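# Slot the cart's parcel into the gap on the desk

## Task

On the desk, three parcels stand in a row with one empty space between two of them. Take the parcel off the cart and set it in that space, lined up with the row, with the arrows printed on its sides pointing upward. The three parcels already there must stay upright and where they are now (a slight shift is acceptable). The new parcel must not topple or be left leaning; either counts as failure. It must rest there on its own, not held by the robot, so release it and pull the robot away at the end.

## Robot and tools

ROBOT. A wheeled base carrying a lifting column with two six-joint arms (left_, right_) and a head. Shoulder height S = 0.90 m + column_m. Folded, as at the start, the robot measures 0.73 m long, 0.62 m wide and S + 0.43 m tall; its front lies 0.40 m ahead of the column.

FRAMES. Base frame: origin on the floor under the column, between the drive wheels; x forward, y left, z up. left_hand and right_hand are reported in it: the point where the fingers meet (tips 8 mm further). The hand's z axis runs along the fingers (quat_wxyz maps (0,0,1) onto it), its y axis across the opening. The odometry frame is where the base frame was when the scene began; base_odometry counts wheel turns only, so slip shows up as false travel; heading runs -3.142 to 3.142, left positive.

execute_actions. Argument "actions": a list holding one action, or empty to just read the state. One action may contain "base", "joints", and optionally "speeds"; their motions begin together. "base" takes one relative command: {"translate_m": d}, a straight drive of d metres from the current spot, forward positive, -3 to 3; or {"rotate_rad": d}, a spin in place of d radians, counter-clockwise from above positive, -3.2 to 3.2. No sideways motion. "joints" is one dictionary of absolute targets keyed by name: column_m 0 to 0.8 (m); head_tilt_rad -0.61 to 1.308 (0 level, positive down); for each arm, joint1 -2.879 to 2.879, joint2 0 to 3.141, joint3 0 to 3.019, joint4 -1.692 to 1.57, joint5 -1.57 to 1.57 (positive swings the hand to the robot's right), joint6 -2.094 to 2.094 (positive rolls clockwise seen from behind), all radians; gripper_m 0 to 0.093, fingertip gap in metres. Done tolerances: column 0.005, head 0.03, joints 1-6 0.045/0.14/0.09/0.055/0.03/0.035 rad, gripper 0.003. "speeds" caps top speed for that action only: translate_m 0.05-0.8 m/s, rotate_rad 0.1-1 rad/s (defaults are the maxima); a base move needing over 8.667 s is rejected. An action runs at most 15 s. Anything left out of an action may still be driving toward its previous target. Unknown keys or out-of-range numbers reject the whole call. "cameras": list from cam_head_left, cam_head_right, cam_left_wrist, cam_right_wrist, nav_camera, all; omitted/null/all gives every camera, [] none. The "pictures" line gives image order. If a result reports a stop, later motion calls in the same reply are skipped.

wait: {"seconds": 0 to 10}; nothing new is commanded, state and images come back. zoom_image: {"camera", "region": [x0,y0,x1,y1]} pixels from the top-left of that camera's latest full image, at most 504x504. finished_scene: {"scene": current scene number}; irreversible, judged after the last command is held.

ARM GEOMETRY. With right_joint1 at 1.57 (left at -1.57) and joints 5, 6 at 0, an arm moves in a vertical forward plane 0.23 m beside the column. Let a = j2 - 0.35, b = 1.05 + j2 - j3, c = b - j4 (c = 1.57 is fingers vertical down). Hand ahead = 0.12 + 0.39 sin a + 0.38 cos b + 0.25 cos c; hand height = S + 0.39 cos a - 0.38 sin b - 0.25 sin c. E.g. j2, j3, j4 = 0.93, 0.78, 0.14 gives 0.60 m ahead, 0.25 m below S. Real hands sit up to ~5 cm lower/closer (≈12 cm loaded); trust left_hand/right_hand (1-3 cm error). Reach ~1 m from the shoulder; down to 0.99 m below S at 0.3 m ahead. Below 0.4 m height the base housing blocks hands nearer than 0.45 m. Loads (fingers down): up to 2 kg out to 0.6 m ahead, 0.21-0.7 m below S; up to 1 kg to 0.8 m ahead, 0.3-0.55 m below S. Heavy loads with fingers flatter than ~1.2 rad sag. Small moves under ~0.03 rad (0.08 for j2, j3) may not happen though reported done; approach contacts in ~0.05 rad steps from your last target.

GRIPPER. Fingers 7 cm long; outer span is opening +1 cm at tips, +5 cm at base; body behind 10x7 cm; wrist camera sticks out 11 cm on one side. To grasp, command an opening below the object's width; off_target is then normal. A reported opening staying ≥0.002 m above target means something is held.

RESULTS. base_status/joint_status: done; off_target (stopped short, may still push); contact_stop (column or base only; it then holds); time_out; not_followed, with "joint command not followed" and a cause line when a self-collision check withholds arm targets; fix by backing each moved joint ≥0.05 rad the way it came, or moving the other arm. A blocked arm keeps pushing; relieve it by resending its reported positions (a held load sinks ~1 cm/kg). on_its_own describes uncommanded behaviour; "held at" is a target. motor_effort lists left_wheel and right_wheel (% of max, peak in brackets). wheel_motors_off = 1 after ~3 s of hard base pushing (motors off 2 s, base unheld). If turned_by_wheels and turned_by_imu differ by over ~4% and ≥0.05 rad, the base collided or slipped. base_tilt in degrees, forward/right positive. Joint torques are raw and offset. MOTOR HOT warns at 85 °C; at 100 °C an OVER-TEMPERATURE FAULT drops that arm and keys show limit_stop_at_motor_heat.

COLUMN. Going down, it halts with contact_stop when an arm's load changes (a hand or its object touching down), possibly after 0.15-0.2 m more travel; it then refuses to descend until raised 0.2 m or to the top. Also stops on abnormal motor load; reverse 0.05 m to free. Keep column_m ≥0.3 while moving arms low.

BASE. Stops only when a wheel stalls; back off 0.05 m before retrying or turning. Desks higher than 0.30 m and more than 0.26 m below S can slide over the housing into the column.

CAMERAS. Head cameras sit 0.91-1.03 m + column_m high, looking down by about head_tilt_rad; straight ahead may be up to 0.3 rad off image centre. Wrist cameras are 0.10 m behind the fingertip point, looking along the fingers tilted 0.62 rad toward the hand's +x; closed fingertips meet at image centre. nav_camera is on the base front, 0.23 m up, looking ahead.

AVOID. Arms striking or pressing on each other (can end the run), dropping or sliding the parcel, knocking the standing parcels, hard pushes, prolonged loaded holds that overheat motors.

Each tool is called after "Request:" as name(argument=value, ...), one argument or row to a line, values as JSON.

## Session

Request:
execute_actions(
  actions=[],
)

Scene clock: 0.00 s.
Joint torques (N m, as the arm reports them, + toward a larger angle): no reading
base_odometry: x=+0.000 y=+0.000 heading=+0.000 (m, m, rad; odometry frame)
turned_by_wheels: +0.000 (rad since the last result)
turned_by_imu: +0.000 (rad since the last result)
base_tilt: forward=+0.1 right=-0.1 (deg)
base_status: not commanded
joint_positions: column_m=+0.557 head_tilt_rad=+0.895 left_joint1_rad=-1.571 left_joint2_rad=+0.873 left_joint3_rad=+0.364 left_joint4_rad=-0.921 left_joint5_rad=-0.027 left_joint6_rad=+0.029 left_gripper_m=+0.095 right_joint1_rad=+1.573 right_joint2_rad=+0.900 right_joint3_rad=+0.419 right_joint4_rad=-0.902 right_joint5_rad=+0.054 right_joint6_rad=+0.041 right_gripper_m=+0.094
joint_status: not commanded
wheel_motors_off: 0
motor_effort: left_wheel=+4 right_wheel=+2 (%)
left_hand: x=+0.1295 y=+0.2291 z=+1.2583 quat_wxyz=(+0.438, -0.019, -0.899, -0.006) (m; base frame)
right_hand: x=+0.1564 y=-0.2343 z=+1.2444 quat_wxyz=(+0.416, -0.007, -0.909, +0.033) (m; base frame)
pictures: cam_head_left, cam_head_right, cam_left_wrist, cam_right_wrist, nav_camera
Images, in order (width x height): cam_head_left 896x504, cam_head_right 896x504, cam_left_wrist 504x504, cam_right_wrist 504x504, nav_camera 896x504.

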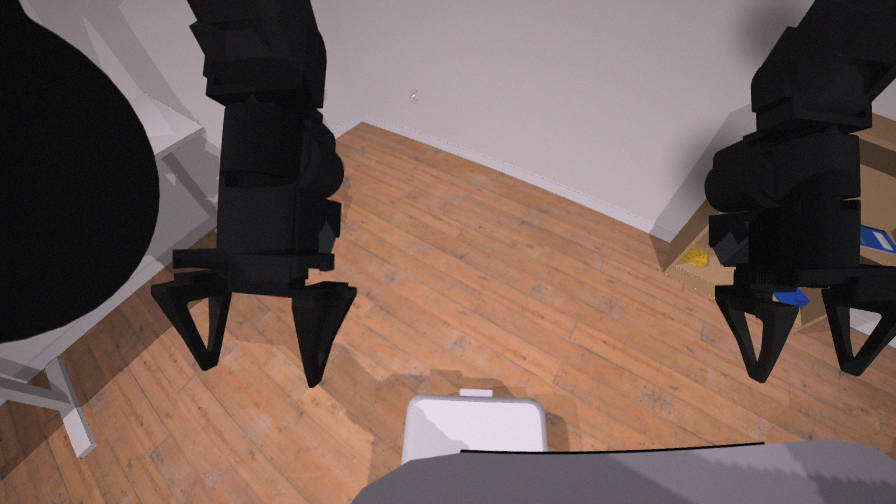

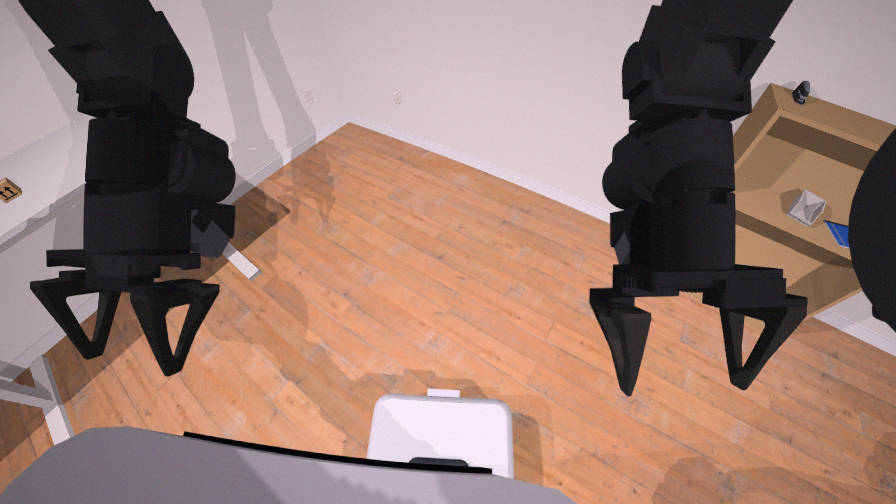

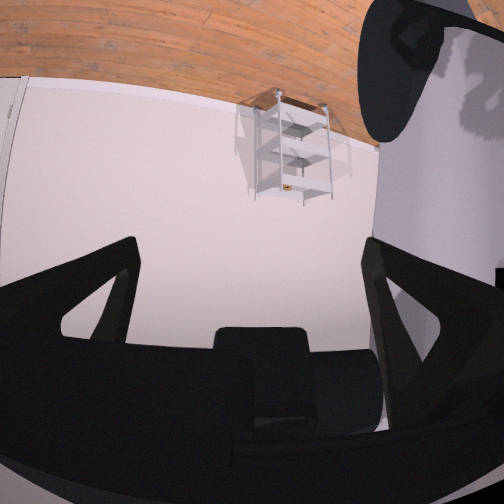

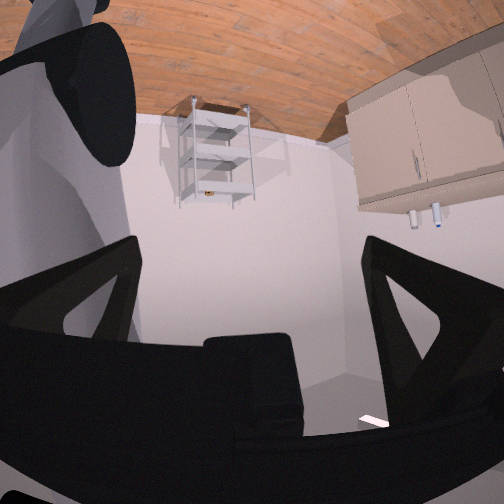

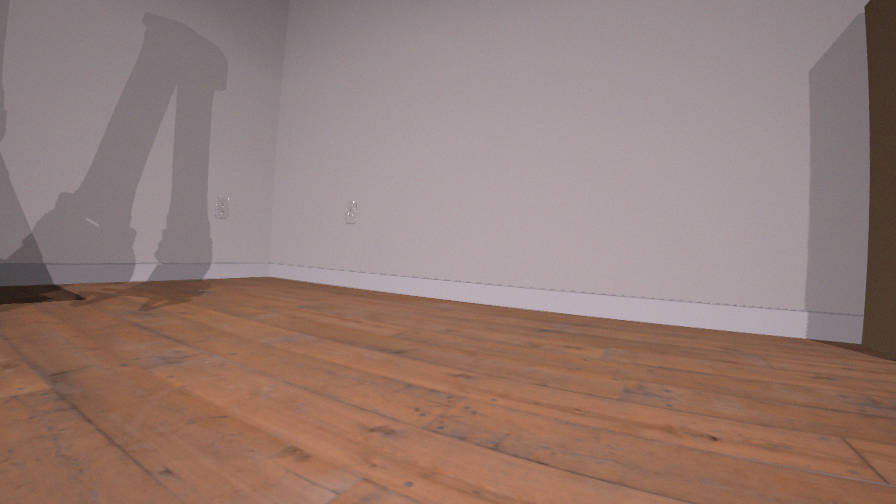

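Cart is directly behind. I'll turn left, looking at the desk on the way.

Request:
execute_actions(
  actions=[
    {"base":{"rotate_rad":1.1},"joints":{"head_tilt_rad":0.6}},
  ],
  cameras=["cam_head_left","cam_head_right","nav_camera"],
)

Request:
zoom_image(
  camera="cam_head_left",
  region=[300,80,750,330],
)

Request:
execute_actions(
  actions=[
    {"base":{"rotate_rad":2.04}},
  ],
  cameras=["cam_head_left","cam_head_right","nav_camera"],
)

Scene clock: 4.63 s.
Joint torques (N m, as the arm reports them, + toward a larger angle): left_arm=[-0.15 -7.04 -0.86 -1.64 -0.12  0.07] | right_arm=[-0.38 -9.96 -1.01 -1.01 -0.03  0.13]
base_odometry: x=+0.000 y=+0.000 heading=+1.099 (m, m, rad; odometry frame)
turned_by_wheels: +1.099 (rad since the last result)
turned_by_imu: +1.081 (rad since the last result)
base_tilt: forward=+0.0 right=+0.0 (deg)
base_status: done
joint_positions: column_m=+0.557 head_tilt_rad=+0.618 left_joint1_rad=-1.571 left_joint2_rad=+0.873 left_joint3_rad=+0.364 left_joint4_rad=-0.921 left_joint5_rad=-0.027 left_joint6_rad=+0.029 left_gripper_m=+0.095 right_joint1_rad=+1.573 right_joint2_rad=+0.900 right_joint3_rad=+0.419 right_joint4_rad=-0.902 right_joint5_rad=+0.054 right_joint6_rad=+0.041 right_gripper_m=+0.094
joint_status: all done
wheel_motors_off: 0
motor_effort: left_wheel=-4(38) right_wheel=+4(27) (%)
left_hand: x=+0.1295 y=+0.2291 z=+1.2583 quat_wxyz=(+0.438, -0.019, -0.899, -0.006) (m; base frame)
right_hand: x=+0.1566 y=-0.2343 z=+1.2443 quat_wxyz=(+0.416, -0.007, -0.909, +0.033) (m; base frame)
pictures: cam_head_left, cam_head_right, nav_camera
Images, in order (width x height): cam_head_left 896x504, cam_head_right 896x504, nav_camera 896x504.

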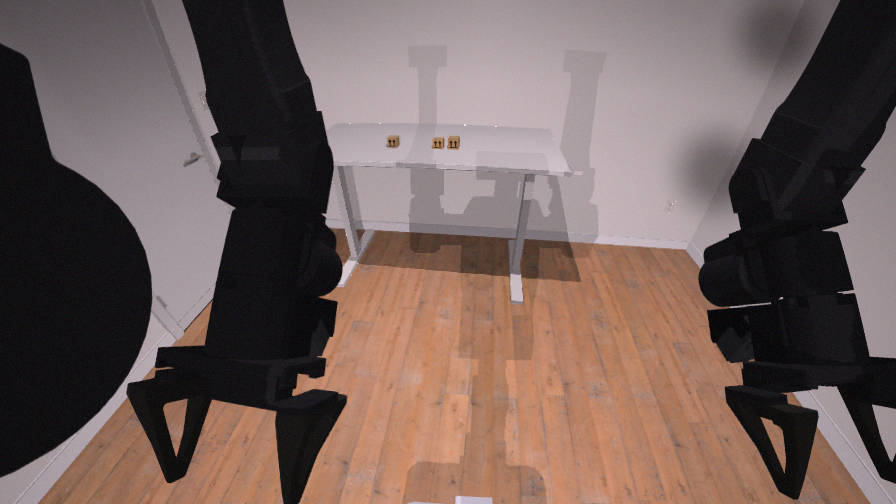

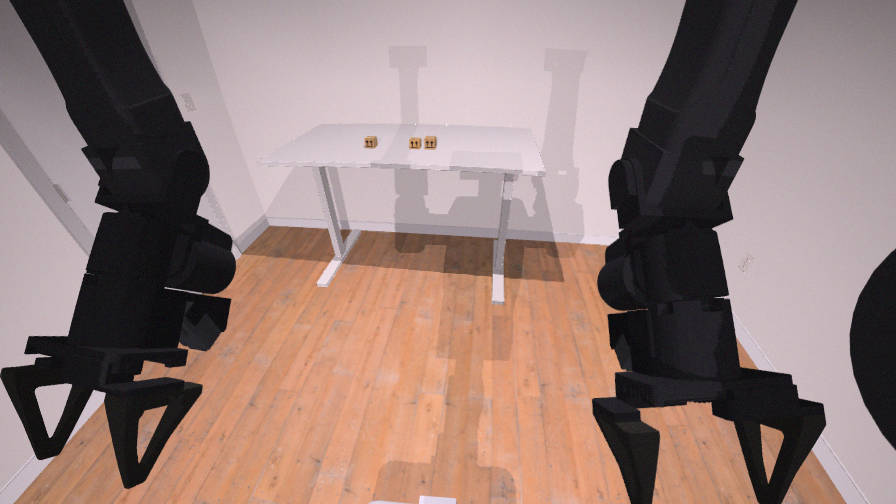

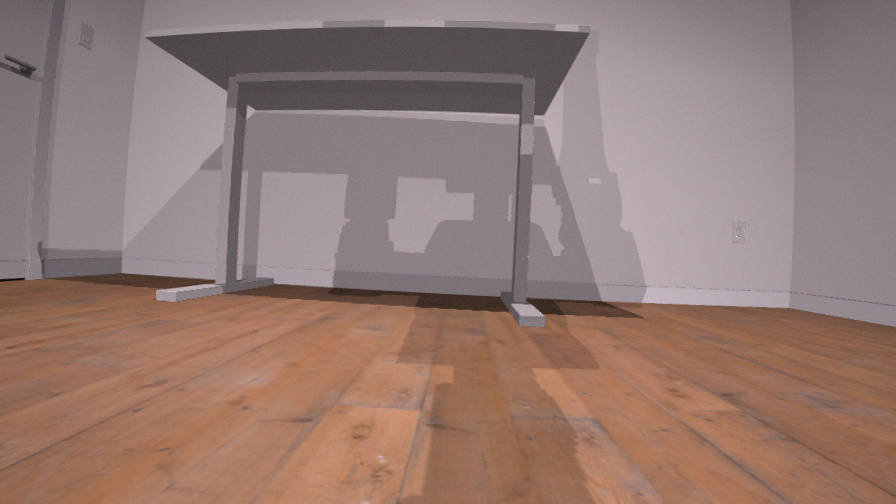

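Region (300, 80, 750, 330) of cam_head_left's 896x504 image, scaled by 1.120, with more detail than that image has.

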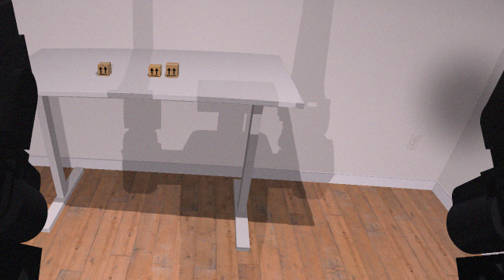

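Scene clock: 8.23 s.
Joint torques (N m, as the arm reports them, + toward a larger angle): left_arm=[-0.23 -7.09 -0.87 -1.57 -0.14  0.07] | right_arm=[ 0.17 -9.15 -1.1  -1.2  -0.01  0.12]
base_odometry: x=+0.000 y=+0.000 heading=+3.138 (m, m, rad; odometry frame)
turned_by_wheels: +2.039 (rad since the last result)
turned_by_imu: +2.011 (rad since the last result)
base_tilt: forward=-0.1 right=-0.2 (deg)
base_status: done
joint_positions: column_m=+0.557 head_tilt_rad=+0.618 left_joint1_rad=-1.571 left_joint2_rad=+0.873 left_joint3_rad=+0.364 left_joint4_rad=-0.921 left_joint5_rad=-0.027 left_joint6_rad=+0.029 left_gripper_m=+0.095 right_joint1_rad=+1.573 right_joint2_rad=+0.900 right_joint3_rad=+0.419 right_joint4_rad=-0.902 right_joint5_rad=+0.054 right_joint6_rad=+0.041 right_gripper_m=+0.094
joint_status: not commanded
wheel_motors_off: 0
motor_effort: left_wheel=-4(21) right_wheel=+4(25) (%)
left_hand: x=+0.1295 y=+0.2291 z=+1.2583 quat_wxyz=(+0.438, -0.019, -0.899, -0.006) (m; base frame)
right_hand: x=+0.1566 y=-0.2343 z=+1.2443 quat_wxyz=(+0.416, -0.007, -0.909, +0.033) (m; base frame)
pictures: cam_head_left, cam_head_right, nav_camera
Images, in order (width x height): cam_head_left 896x504, cam_head_right 896x504, nav_camera 896x504.

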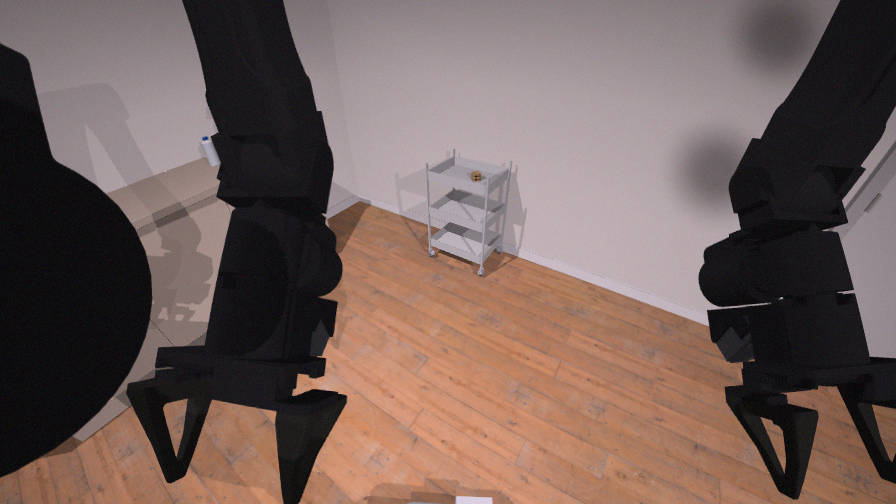

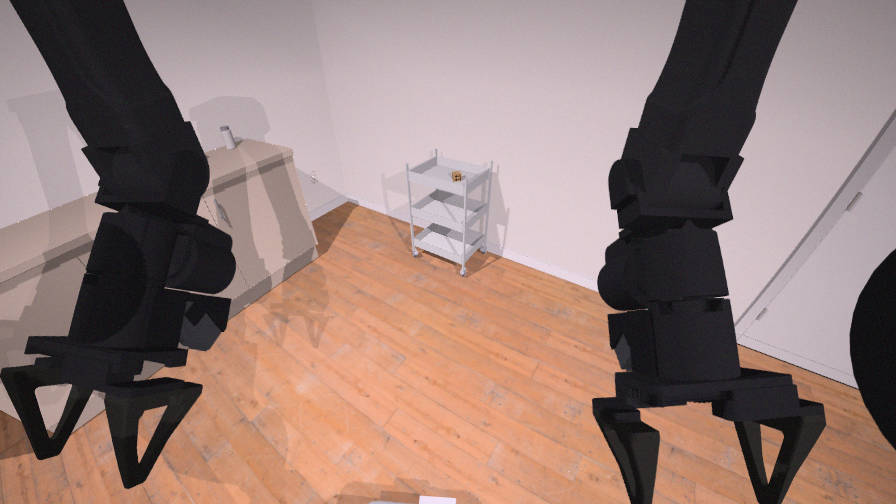

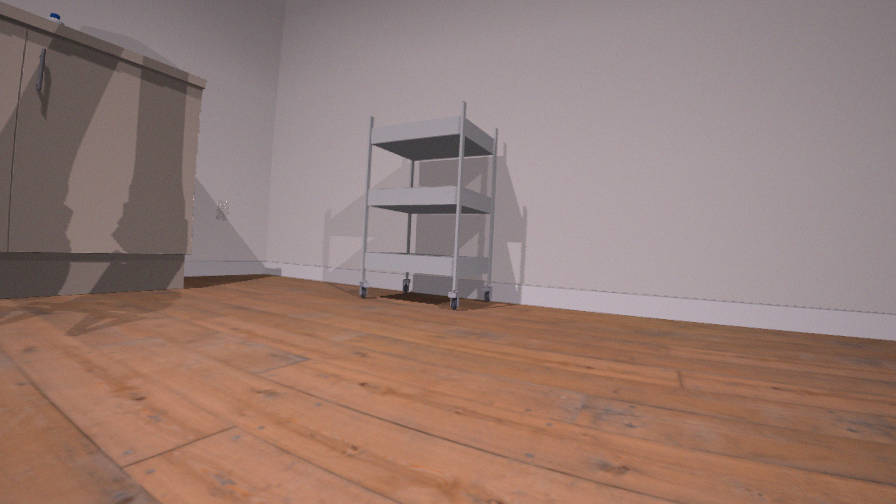

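Request:
execute_actions(
  actions=[
    {"base":{"translate_m":1.1},"joints":{"head_tilt_rad":0.8}},
  ],
  cameras=["cam_head_left","cam_head_right","nav_camera"],
)

Request:
zoom_image(
  camera="cam_head_left",
  region=[380,120,600,300],
)

Scene clock: 14.67 s.
Joint torques (N m, as the arm reports them, + toward a larger angle): left_arm=[-0.21 -7.5  -0.84 -1.6  -0.14  0.06] | right_arm=[-0.48 -8.75 -1.08 -1.05  0.    0.16]
base_odometry: x=-1.100 y=+0.003 heading=+3.139 (m, m, rad; odometry frame)
turned_by_wheels: +0.000 (rad since the last result)
turned_by_imu: +0.004 (rad since the last result)
base_tilt: forward=+0.0 right=-0.1 (deg)
base_status: done
joint_positions: column_m=+0.557 head_tilt_rad=+0.802 left_joint1_rad=-1.571 left_joint2_rad=+0.873 left_joint3_rad=+0.365 left_joint4_rad=-0.921 left_joint5_rad=-0.027 left_joint6_rad=+0.029 left_gripper_m=+0.095 right_joint1_rad=+1.573 right_joint2_rad=+0.900 right_joint3_rad=+0.420 right_joint4_rad=-0.902 right_joint5_rad=+0.054 right_joint6_rad=+0.041 right_gripper_m=+0.094
joint_status: all done
wheel_motors_off: 0
motor_effort: left_wheel=+0(35) right_wheel=+0(51) (%)
left_hand: x=+0.1299 y=+0.2291 z=+1.2582 quat_wxyz=(+0.438, -0.019, -0.899, -0.006) (m; base frame)
right_hand: x=+0.1569 y=-0.2343 z=+1.2443 quat_wxyz=(+0.415, -0.007, -0.909, +0.033) (m; base frame)
pictures: cam_head_left, cam_head_right, nav_camera
Images, in order (width x height): cam_head_left 896x504, cam_head_right 896x504, nav_camera 896x504.

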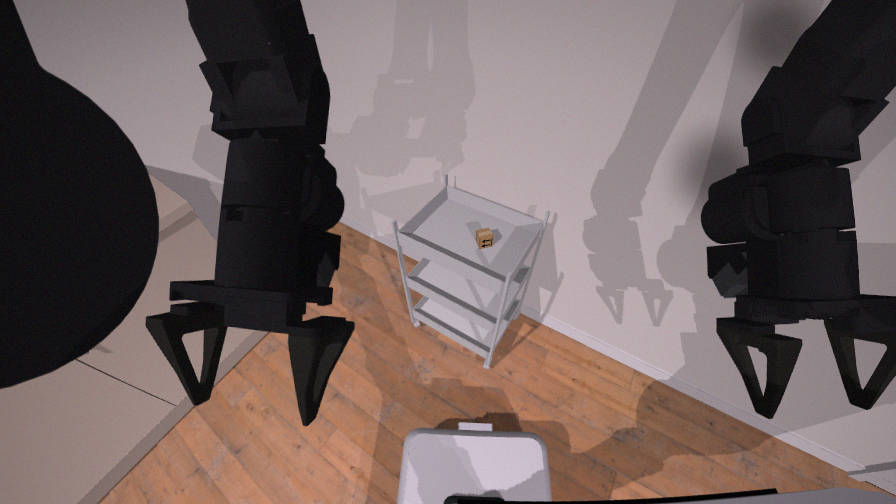

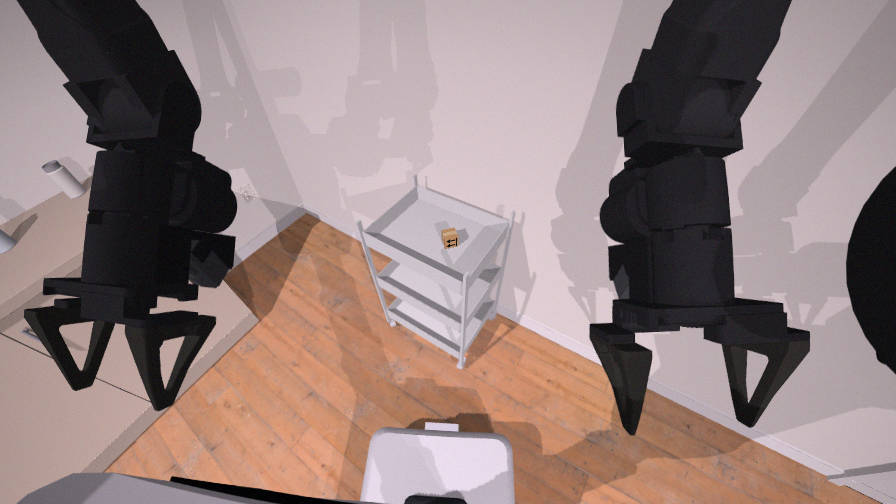

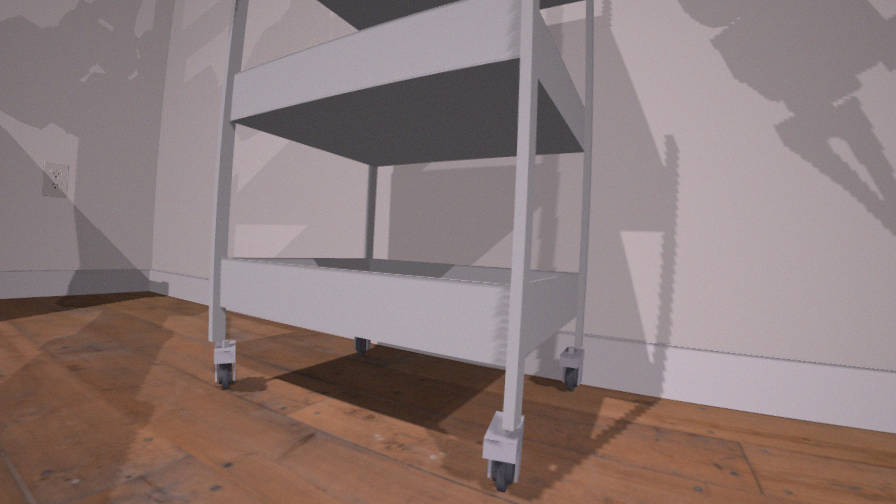

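Region (380, 120, 600, 300) of cam_head_left's 896x504 image, scaled by 2.291, with more detail than that image has; it fills the top 412 rows of this view, and the rest is white.

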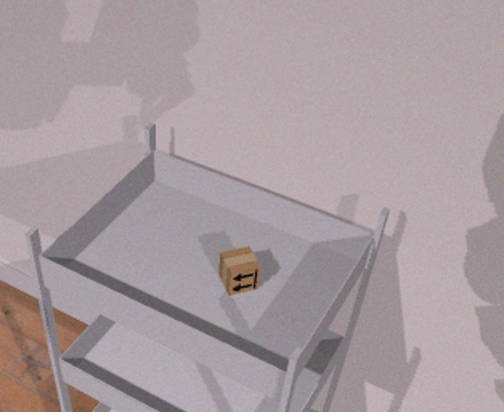

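Request:
execute_actions(
  actions=[
    {"base":{"rotate_rad":0.3},"joints":{"head_tilt_rad":0.95,"right_joint2_rad":1.66,"right_joint3_rad":1.6,"right_joint4_rad":-0.42,"right_joint5_rad":0.38,"right_joint6_rad":-1.57}},
  ],
  cameras=[],
)

Request:
execute_actions(
  actions=[
    {"base":{"translate_m":0.22}},
  ],
)

Scene clock: 21.77 s.
Joint torques (N m, as the arm reports them, + toward a larger angle): left_arm=[ 0.   -7.17 -0.86 -1.6  -0.14  0.05] | right_arm=[ -0.21 -22.92   4.81   0.58   0.2   -0.02]
base_odometry: x=-1.100 y=+0.003 heading=-2.846 (m, m, rad; odometry frame)
turned_by_wheels: +0.299 (rad since the last result)
turned_by_imu: +0.292 (rad since the last result)
base_tilt: forward=+0.0 right=-0.1 (deg)
base_status: done
joint_positions: column_m=+0.557 head_tilt_rad=+0.950 left_joint1_rad=-1.571 left_joint2_rad=+0.873 left_joint3_rad=+0.365 left_joint4_rad=-0.921 left_joint5_rad=-0.027 left_joint6_rad=+0.029 left_gripper_m=+0.095 right_joint1_rad=+1.573 right_joint2_rad=+1.655 right_joint3_rad=+1.598 right_joint4_rad=-0.423 right_joint5_rad=+0.378 right_joint6_rad=-1.556 right_gripper_m=+0.094
joint_status: all done
wheel_motors_off: 0
motor_effort: left_wheel=-3(41) right_wheel=+3(43) (%)
left_hand: x=+0.1299 y=+0.2291 z=+1.2582 quat_wxyz=(+0.438, -0.019, -0.899, -0.006) (m; base frame)
right_hand: x=+0.6776 y=-0.2874 z=+0.9839 quat_wxyz=(+0.116, +0.687, -0.702, +0.148) (m; base frame)
pictures: none
No camera images: the call's "cameras" was empty. Leave "cameras" out to get every camera's image.

Scene clock: 23.70 s.
Joint torques (N m, as the arm reports them, + toward a larger angle): left_arm=[-0.1  -7.35 -0.83 -1.61 -0.14  0.04] | right_arm=[ -0.07 -21.95   4.93   0.48   0.23  -0.03]
base_odometry: x=-1.311 y=-0.061 heading=-2.845 (m, m, rad; odometry frame)
turned_by_wheels: +0.001 (rad since the last result)
turned_by_imu: +0.002 (rad since the last result)
base_tilt: forward=+0.0 right=+0.0 (deg)
base_status: done
joint_positions: column_m=+0.557 head_tilt_rad=+0.951 left_joint1_rad=-1.571 left_joint2_rad=+0.873 left_joint3_rad=+0.365 left_joint4_rad=-0.921 left_joint5_rad=-0.027 left_joint6_rad=+0.029 left_gripper_m=+0.095 right_joint1_rad=+1.573 right_joint2_rad=+1.655 right_joint3_rad=+1.596 right_joint4_rad=-0.423 right_joint5_rad=+0.378 right_joint6_rad=-1.556 right_gripper_m=+0.094
joint_status: not commanded
wheel_motors_off: 0
motor_effort: left_wheel=+0(40) right_wheel=-1(43) (%)
left_hand: x=+0.1302 y=+0.2291 z=+1.2580 quat_wxyz=(+0.437, -0.019, -0.899, -0.006) (m; base frame)
right_hand: x=+0.6761 y=-0.2874 z=+0.9833 quat_wxyz=(+0.117, +0.687, -0.702, +0.147) (m; base frame)
pictures: cam_head_left, cam_head_right, cam_left_wrist, cam_right_wrist, nav_camera
Images, in order (width x height): cam_head_left 896x504, cam_head_right 896x504, cam_left_wrist 504x504, cam_right_wrist 504x504, nav_camera 896x504.

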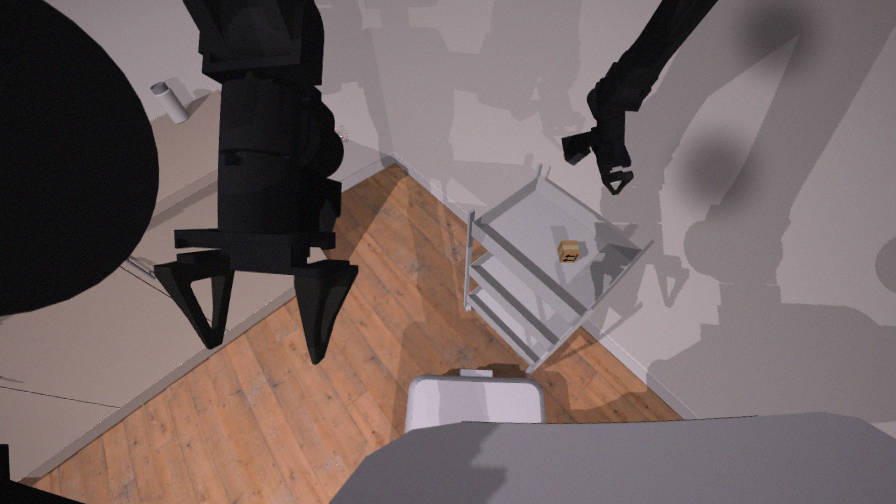

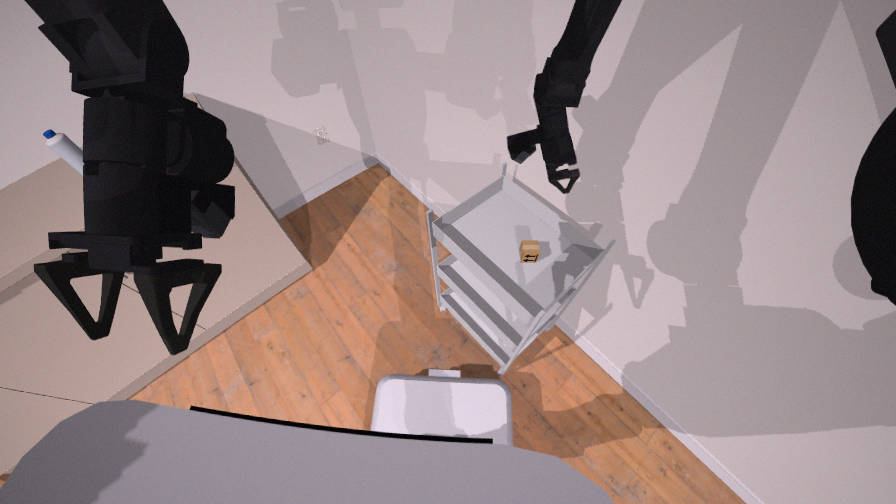

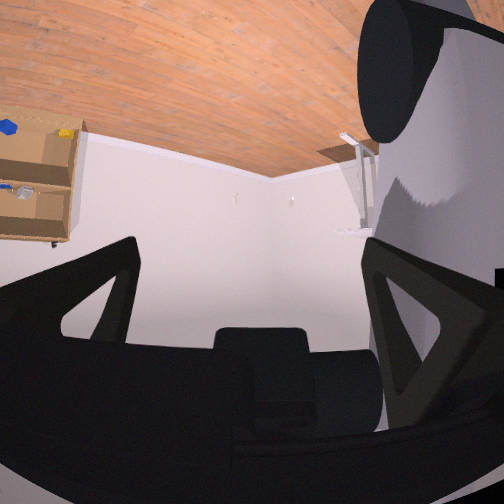

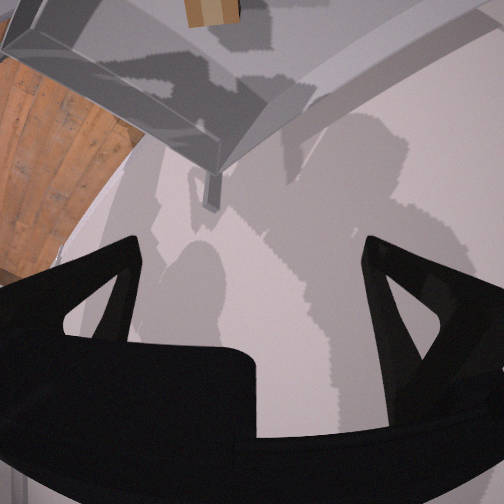

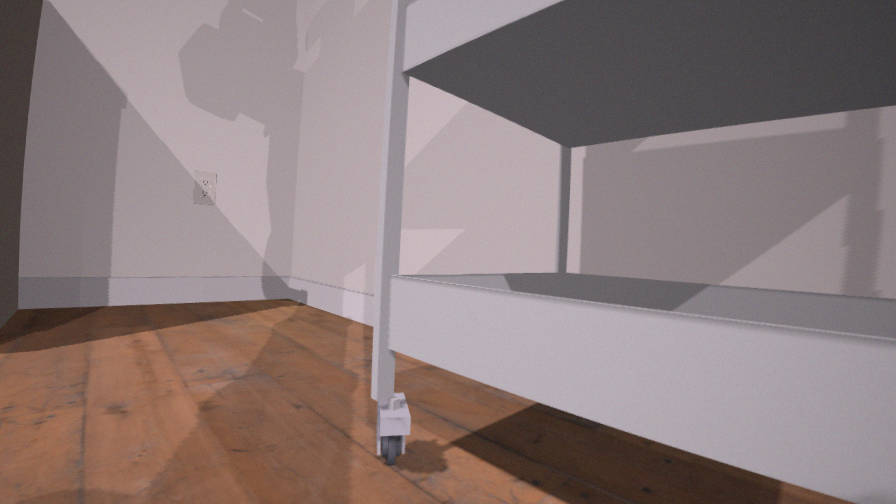

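Request:
execute_actions(
  actions=[
    {"base":{"translate_m":-0.035},"joints":{"column_m":0.39,"right_joint1_rad":1.615,"right_joint4_rad":-0.46}},
  ],
  cameras=["cam_head_left","cam_head_right","cam_right_wrist"],
)

Scene clock: 28.30 s.
Joint torques (N m, as the arm reports them, + toward a larger angle): left_arm=[-0.16 -7.06 -0.63 -1.61 -0.13  0.06] | right_arm=[  0.75 -21.9    5.13   0.13   0.18  -0.01]
base_odometry: x=-1.277 y=-0.051 heading=-2.846 (m, m, rad; odometry frame)
turned_by_wheels: -0.001 (rad since the last result)
turned_by_imu: +0.000 (rad since the last result)
base_tilt: forward=+0.0 right=-0.1 (deg)
base_status: done
joint_positions: column_m=+0.390 head_tilt_rad=+0.952 left_joint1_rad=-1.571 left_joint2_rad=+0.872 left_joint3_rad=+0.361 left_joint4_rad=-0.921 left_joint5_rad=-0.027 left_joint6_rad=+0.029 left_gripper_m=+0.095 right_joint1_rad=+1.613 right_joint2_rad=+1.657 right_joint3_rad=+1.594 right_joint4_rad=-0.453 right_joint5_rad=+0.379 right_joint6_rad=-1.556 right_gripper_m=+0.094
joint_status: all done
wheel_motors_off: 0
motor_effort: left_wheel=-1(23) right_wheel=+1(32) (%)
left_hand: x=+0.1280 y=+0.2291 z=+1.0921 quat_wxyz=(+0.439, -0.019, -0.898, -0.006) (m; base frame)
right_hand: x=+0.6682 y=-0.2595 z=+0.8135 quat_wxyz=(+0.116, +0.698, -0.695, +0.126) (m; base frame)
pictures: cam_head_left, cam_head_right, cam_right_wrist
Images, in order (width x height): cam_head_left 896x504, cam_head_right 896x504, cam_right_wrist 504x504.

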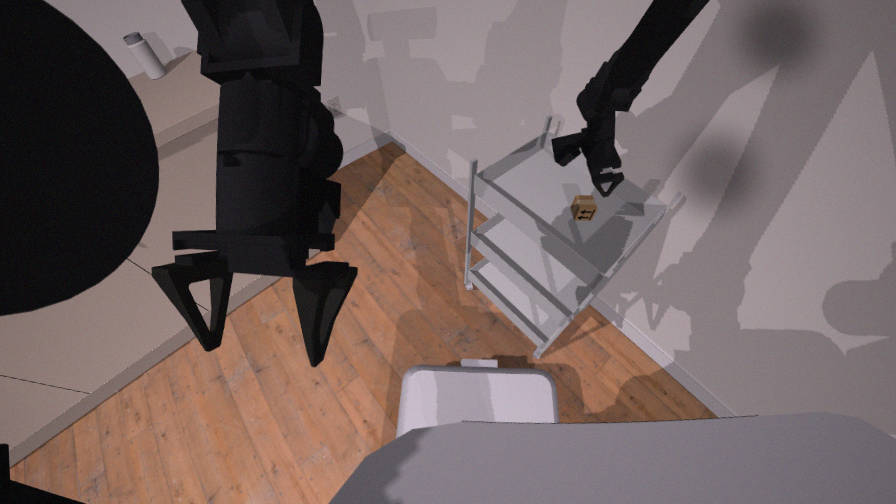

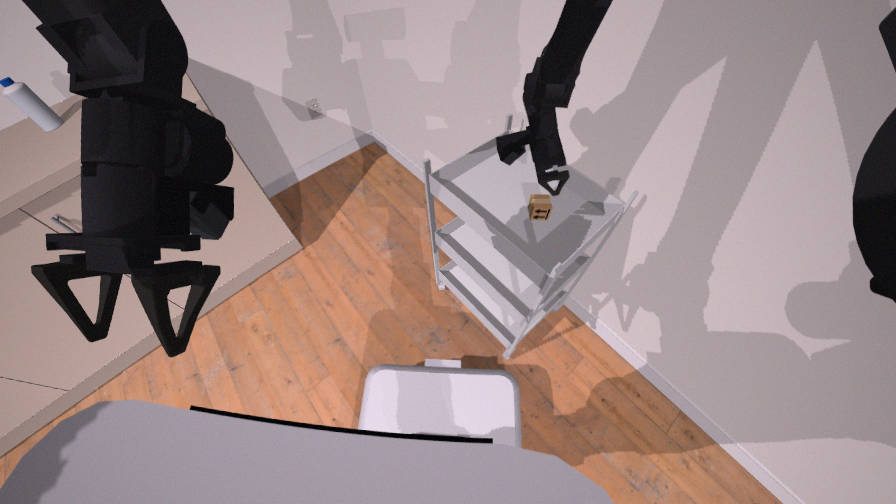

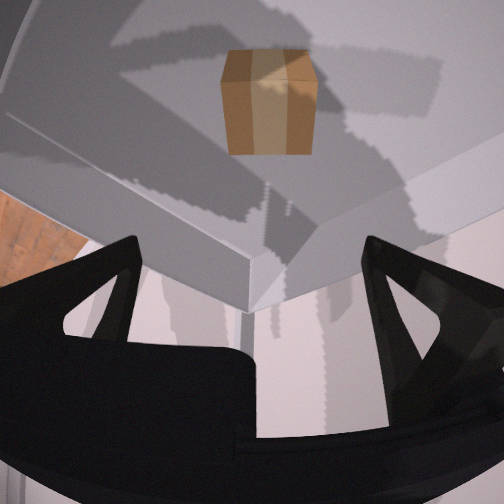

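Request:
execute_actions(
  actions=[
    {"base":{"translate_m":0.009},"joints":{"column_m":0.31,"right_joint1_rad":1.645}},
  ],
  cameras=["cam_head_right","cam_right_wrist"],
)

Scene clock: 31.20 s.
Joint torques (N m, as the arm reports them, + toward a larger angle): left_arm=[-0.12 -6.6  -0.79 -1.66 -0.15  0.04] | right_arm=[  1.58 -22.99   5.13   0.06   0.14  -0.02]
base_odometry: x=-1.286 y=-0.053 heading=-2.846 (m, m, rad; odometry frame)
turned_by_wheels: +0.000 (rad since the last result)
turned_by_imu: +0.001 (rad since the last result)
base_tilt: forward=+0.1 right=-0.1 (deg)
base_status: done
joint_positions: column_m=+0.310 head_tilt_rad=+0.952 left_joint1_rad=-1.571 left_joint2_rad=+0.872 left_joint3_rad=+0.364 left_joint4_rad=-0.921 left_joint5_rad=-0.027 left_joint6_rad=+0.029 left_gripper_m=+0.095 right_joint1_rad=+1.639 right_joint2_rad=+1.656 right_joint3_rad=+1.595 right_joint4_rad=-0.453 right_joint5_rad=+0.379 right_joint6_rad=-1.556 right_gripper_m=+0.094
joint_status: all done
wheel_motors_off: 0
motor_effort: left_wheel=+0(23) right_wheel=+0(30) (%)
left_hand: x=+0.1296 y=+0.2291 z=+1.0115 quat_wxyz=(+0.438, -0.019, -0.899, -0.006) (m; base frame)
right_hand: x=+0.6697 y=-0.2408 z=+0.7336 quat_wxyz=(+0.106, +0.704, -0.692, +0.119) (m; base frame)
pictures: cam_head_right, cam_right_wrist
Images, in order (width x height): cam_head_right 896x504, cam_right_wrist 504x504.

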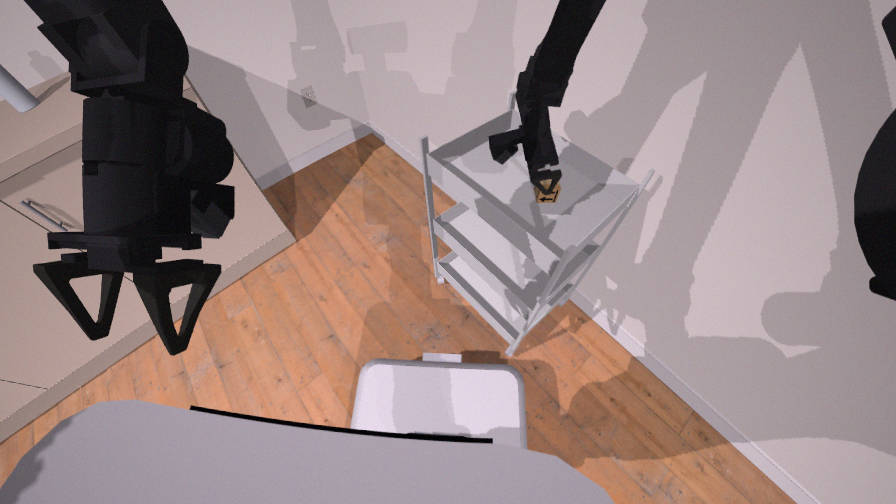

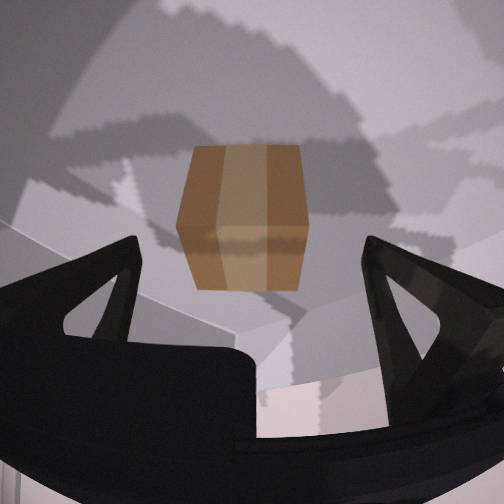

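Request:
execute_actions(
  actions=[
    {"joints":{"column_m":0.284}},
  ],
  cameras=["cam_right_wrist"],
)

Request:
execute_actions(
  actions=[
    {"joints":{"right_gripper_m":0.03}},
  ],
  cameras=["cam_head_right","cam_right_wrist"],
)

Scene clock: 33.30 s.
Joint torques (N m, as the arm reports them, + toward a larger angle): left_arm=[-0.19 -7.44 -0.83 -1.61 -0.15  0.07] | right_arm=[  1.02 -22.34   4.99   0.16   0.17  -0.03]
base_odometry: x=-1.286 y=-0.053 heading=-2.846 (m, m, rad; odometry frame)
turned_by_wheels: +0.000 (rad since the last result)
turned_by_imu: +0.000 (rad since the last result)
base_tilt: forward=+0.0 right=+0.0 (deg)
base_status: not commanded
joint_positions: column_m=+0.284 head_tilt_rad=+0.952 left_joint1_rad=-1.571 left_joint2_rad=+0.872 left_joint3_rad=+0.364 left_joint4_rad=-0.921 left_joint5_rad=-0.027 left_joint6_rad=+0.029 left_gripper_m=+0.095 right_joint1_rad=+1.639 right_joint2_rad=+1.656 right_joint3_rad=+1.595 right_joint4_rad=-0.453 right_joint5_rad=+0.379 right_joint6_rad=-1.556 right_gripper_m=+0.094
joint_status: all done
wheel_motors_off: 0
motor_effort: left_wheel=+0(0) right_wheel=+0(0) (%)
left_hand: x=+0.1296 y=+0.2291 z=+0.9856 quat_wxyz=(+0.438, -0.019, -0.899, -0.006) (m; base frame)
right_hand: x=+0.6697 y=-0.2408 z=+0.7076 quat_wxyz=(+0.106, +0.704, -0.692, +0.119) (m; base frame)
pictures: cam_right_wrist
Images, in order (width x height): cam_right_wrist 504x504.

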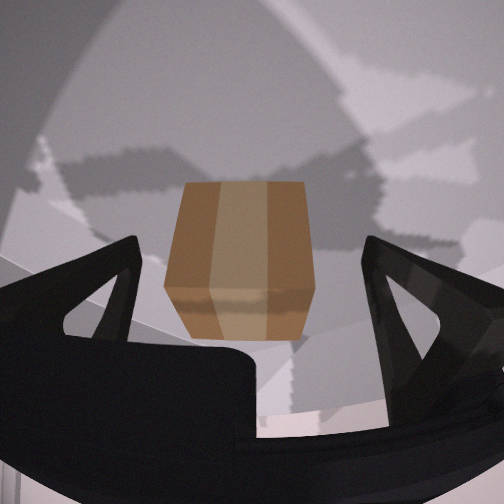

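Scene clock: 33.93 s.
Joint torques (N m, as the arm reports them, + toward a larger angle): left_arm=[ 0.09 -7.29 -0.8  -1.63 -0.13  0.05] | right_arm=[  1.62 -22.86   4.98   0.16   0.16  -0.04]
base_odometry: x=-1.286 y=-0.053 heading=-2.846 (m, m, rad; odometry frame)
turned_by_wheels: +0.000 (rad since the last result)
turned_by_imu: +0.000 (rad since the last result)
base_tilt: forward=+0.0 right=-0.2 (deg)
base_status: not commanded
joint_positions: column_m=+0.284 head_tilt_rad=+0.952 left_joint1_rad=-1.571 left_joint2_rad=+0.872 left_joint3_rad=+0.364 left_joint4_rad=-0.921 left_joint5_rad=-0.027 left_joint6_rad=+0.029 left_gripper_m=+0.095 right_joint1_rad=+1.639 right_joint2_rad=+1.656 right_joint3_rad=+1.595 right_joint4_rad=-0.453 right_joint5_rad=+0.379 right_joint6_rad=-1.556 right_gripper_m=+0.049
joint_status: right_gripper_m off_target (ended at +0.049, target +0.030)
wheel_motors_off: 0
motor_effort: left_wheel=+0(0) right_wheel=+0(0) (%)
left_hand: x=+0.1296 y=+0.2291 z=+0.9856 quat_wxyz=(+0.438, -0.019, -0.899, -0.006) (m; base frame)
right_hand: x=+0.6697 y=-0.2408 z=+0.7076 quat_wxyz=(+0.106, +0.704, -0.692, +0.119) (m; base frame)
pictures: cam_head_right, cam_right_wrist
Images, in order (width x height): cam_head_right 896x504, cam_right_wrist 504x504.

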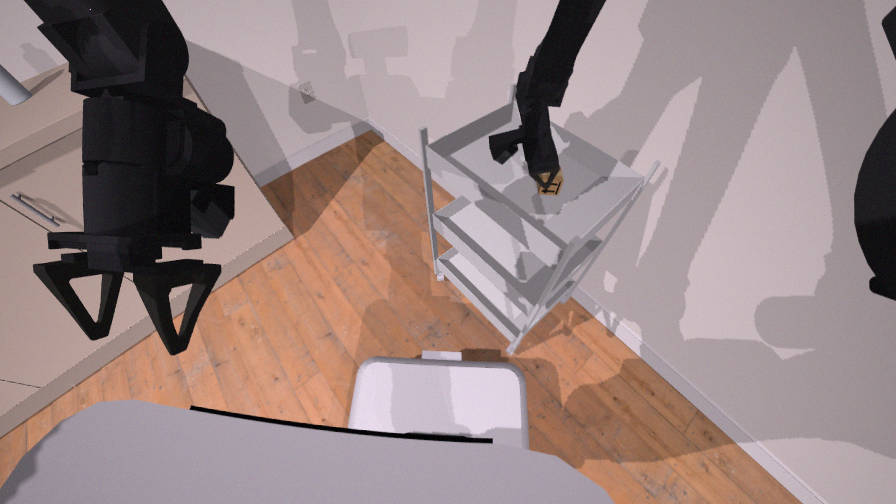

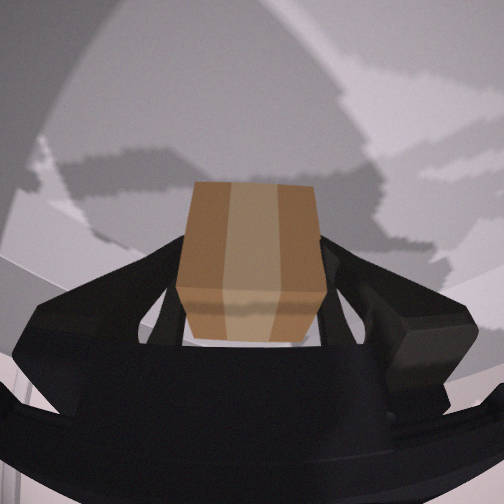

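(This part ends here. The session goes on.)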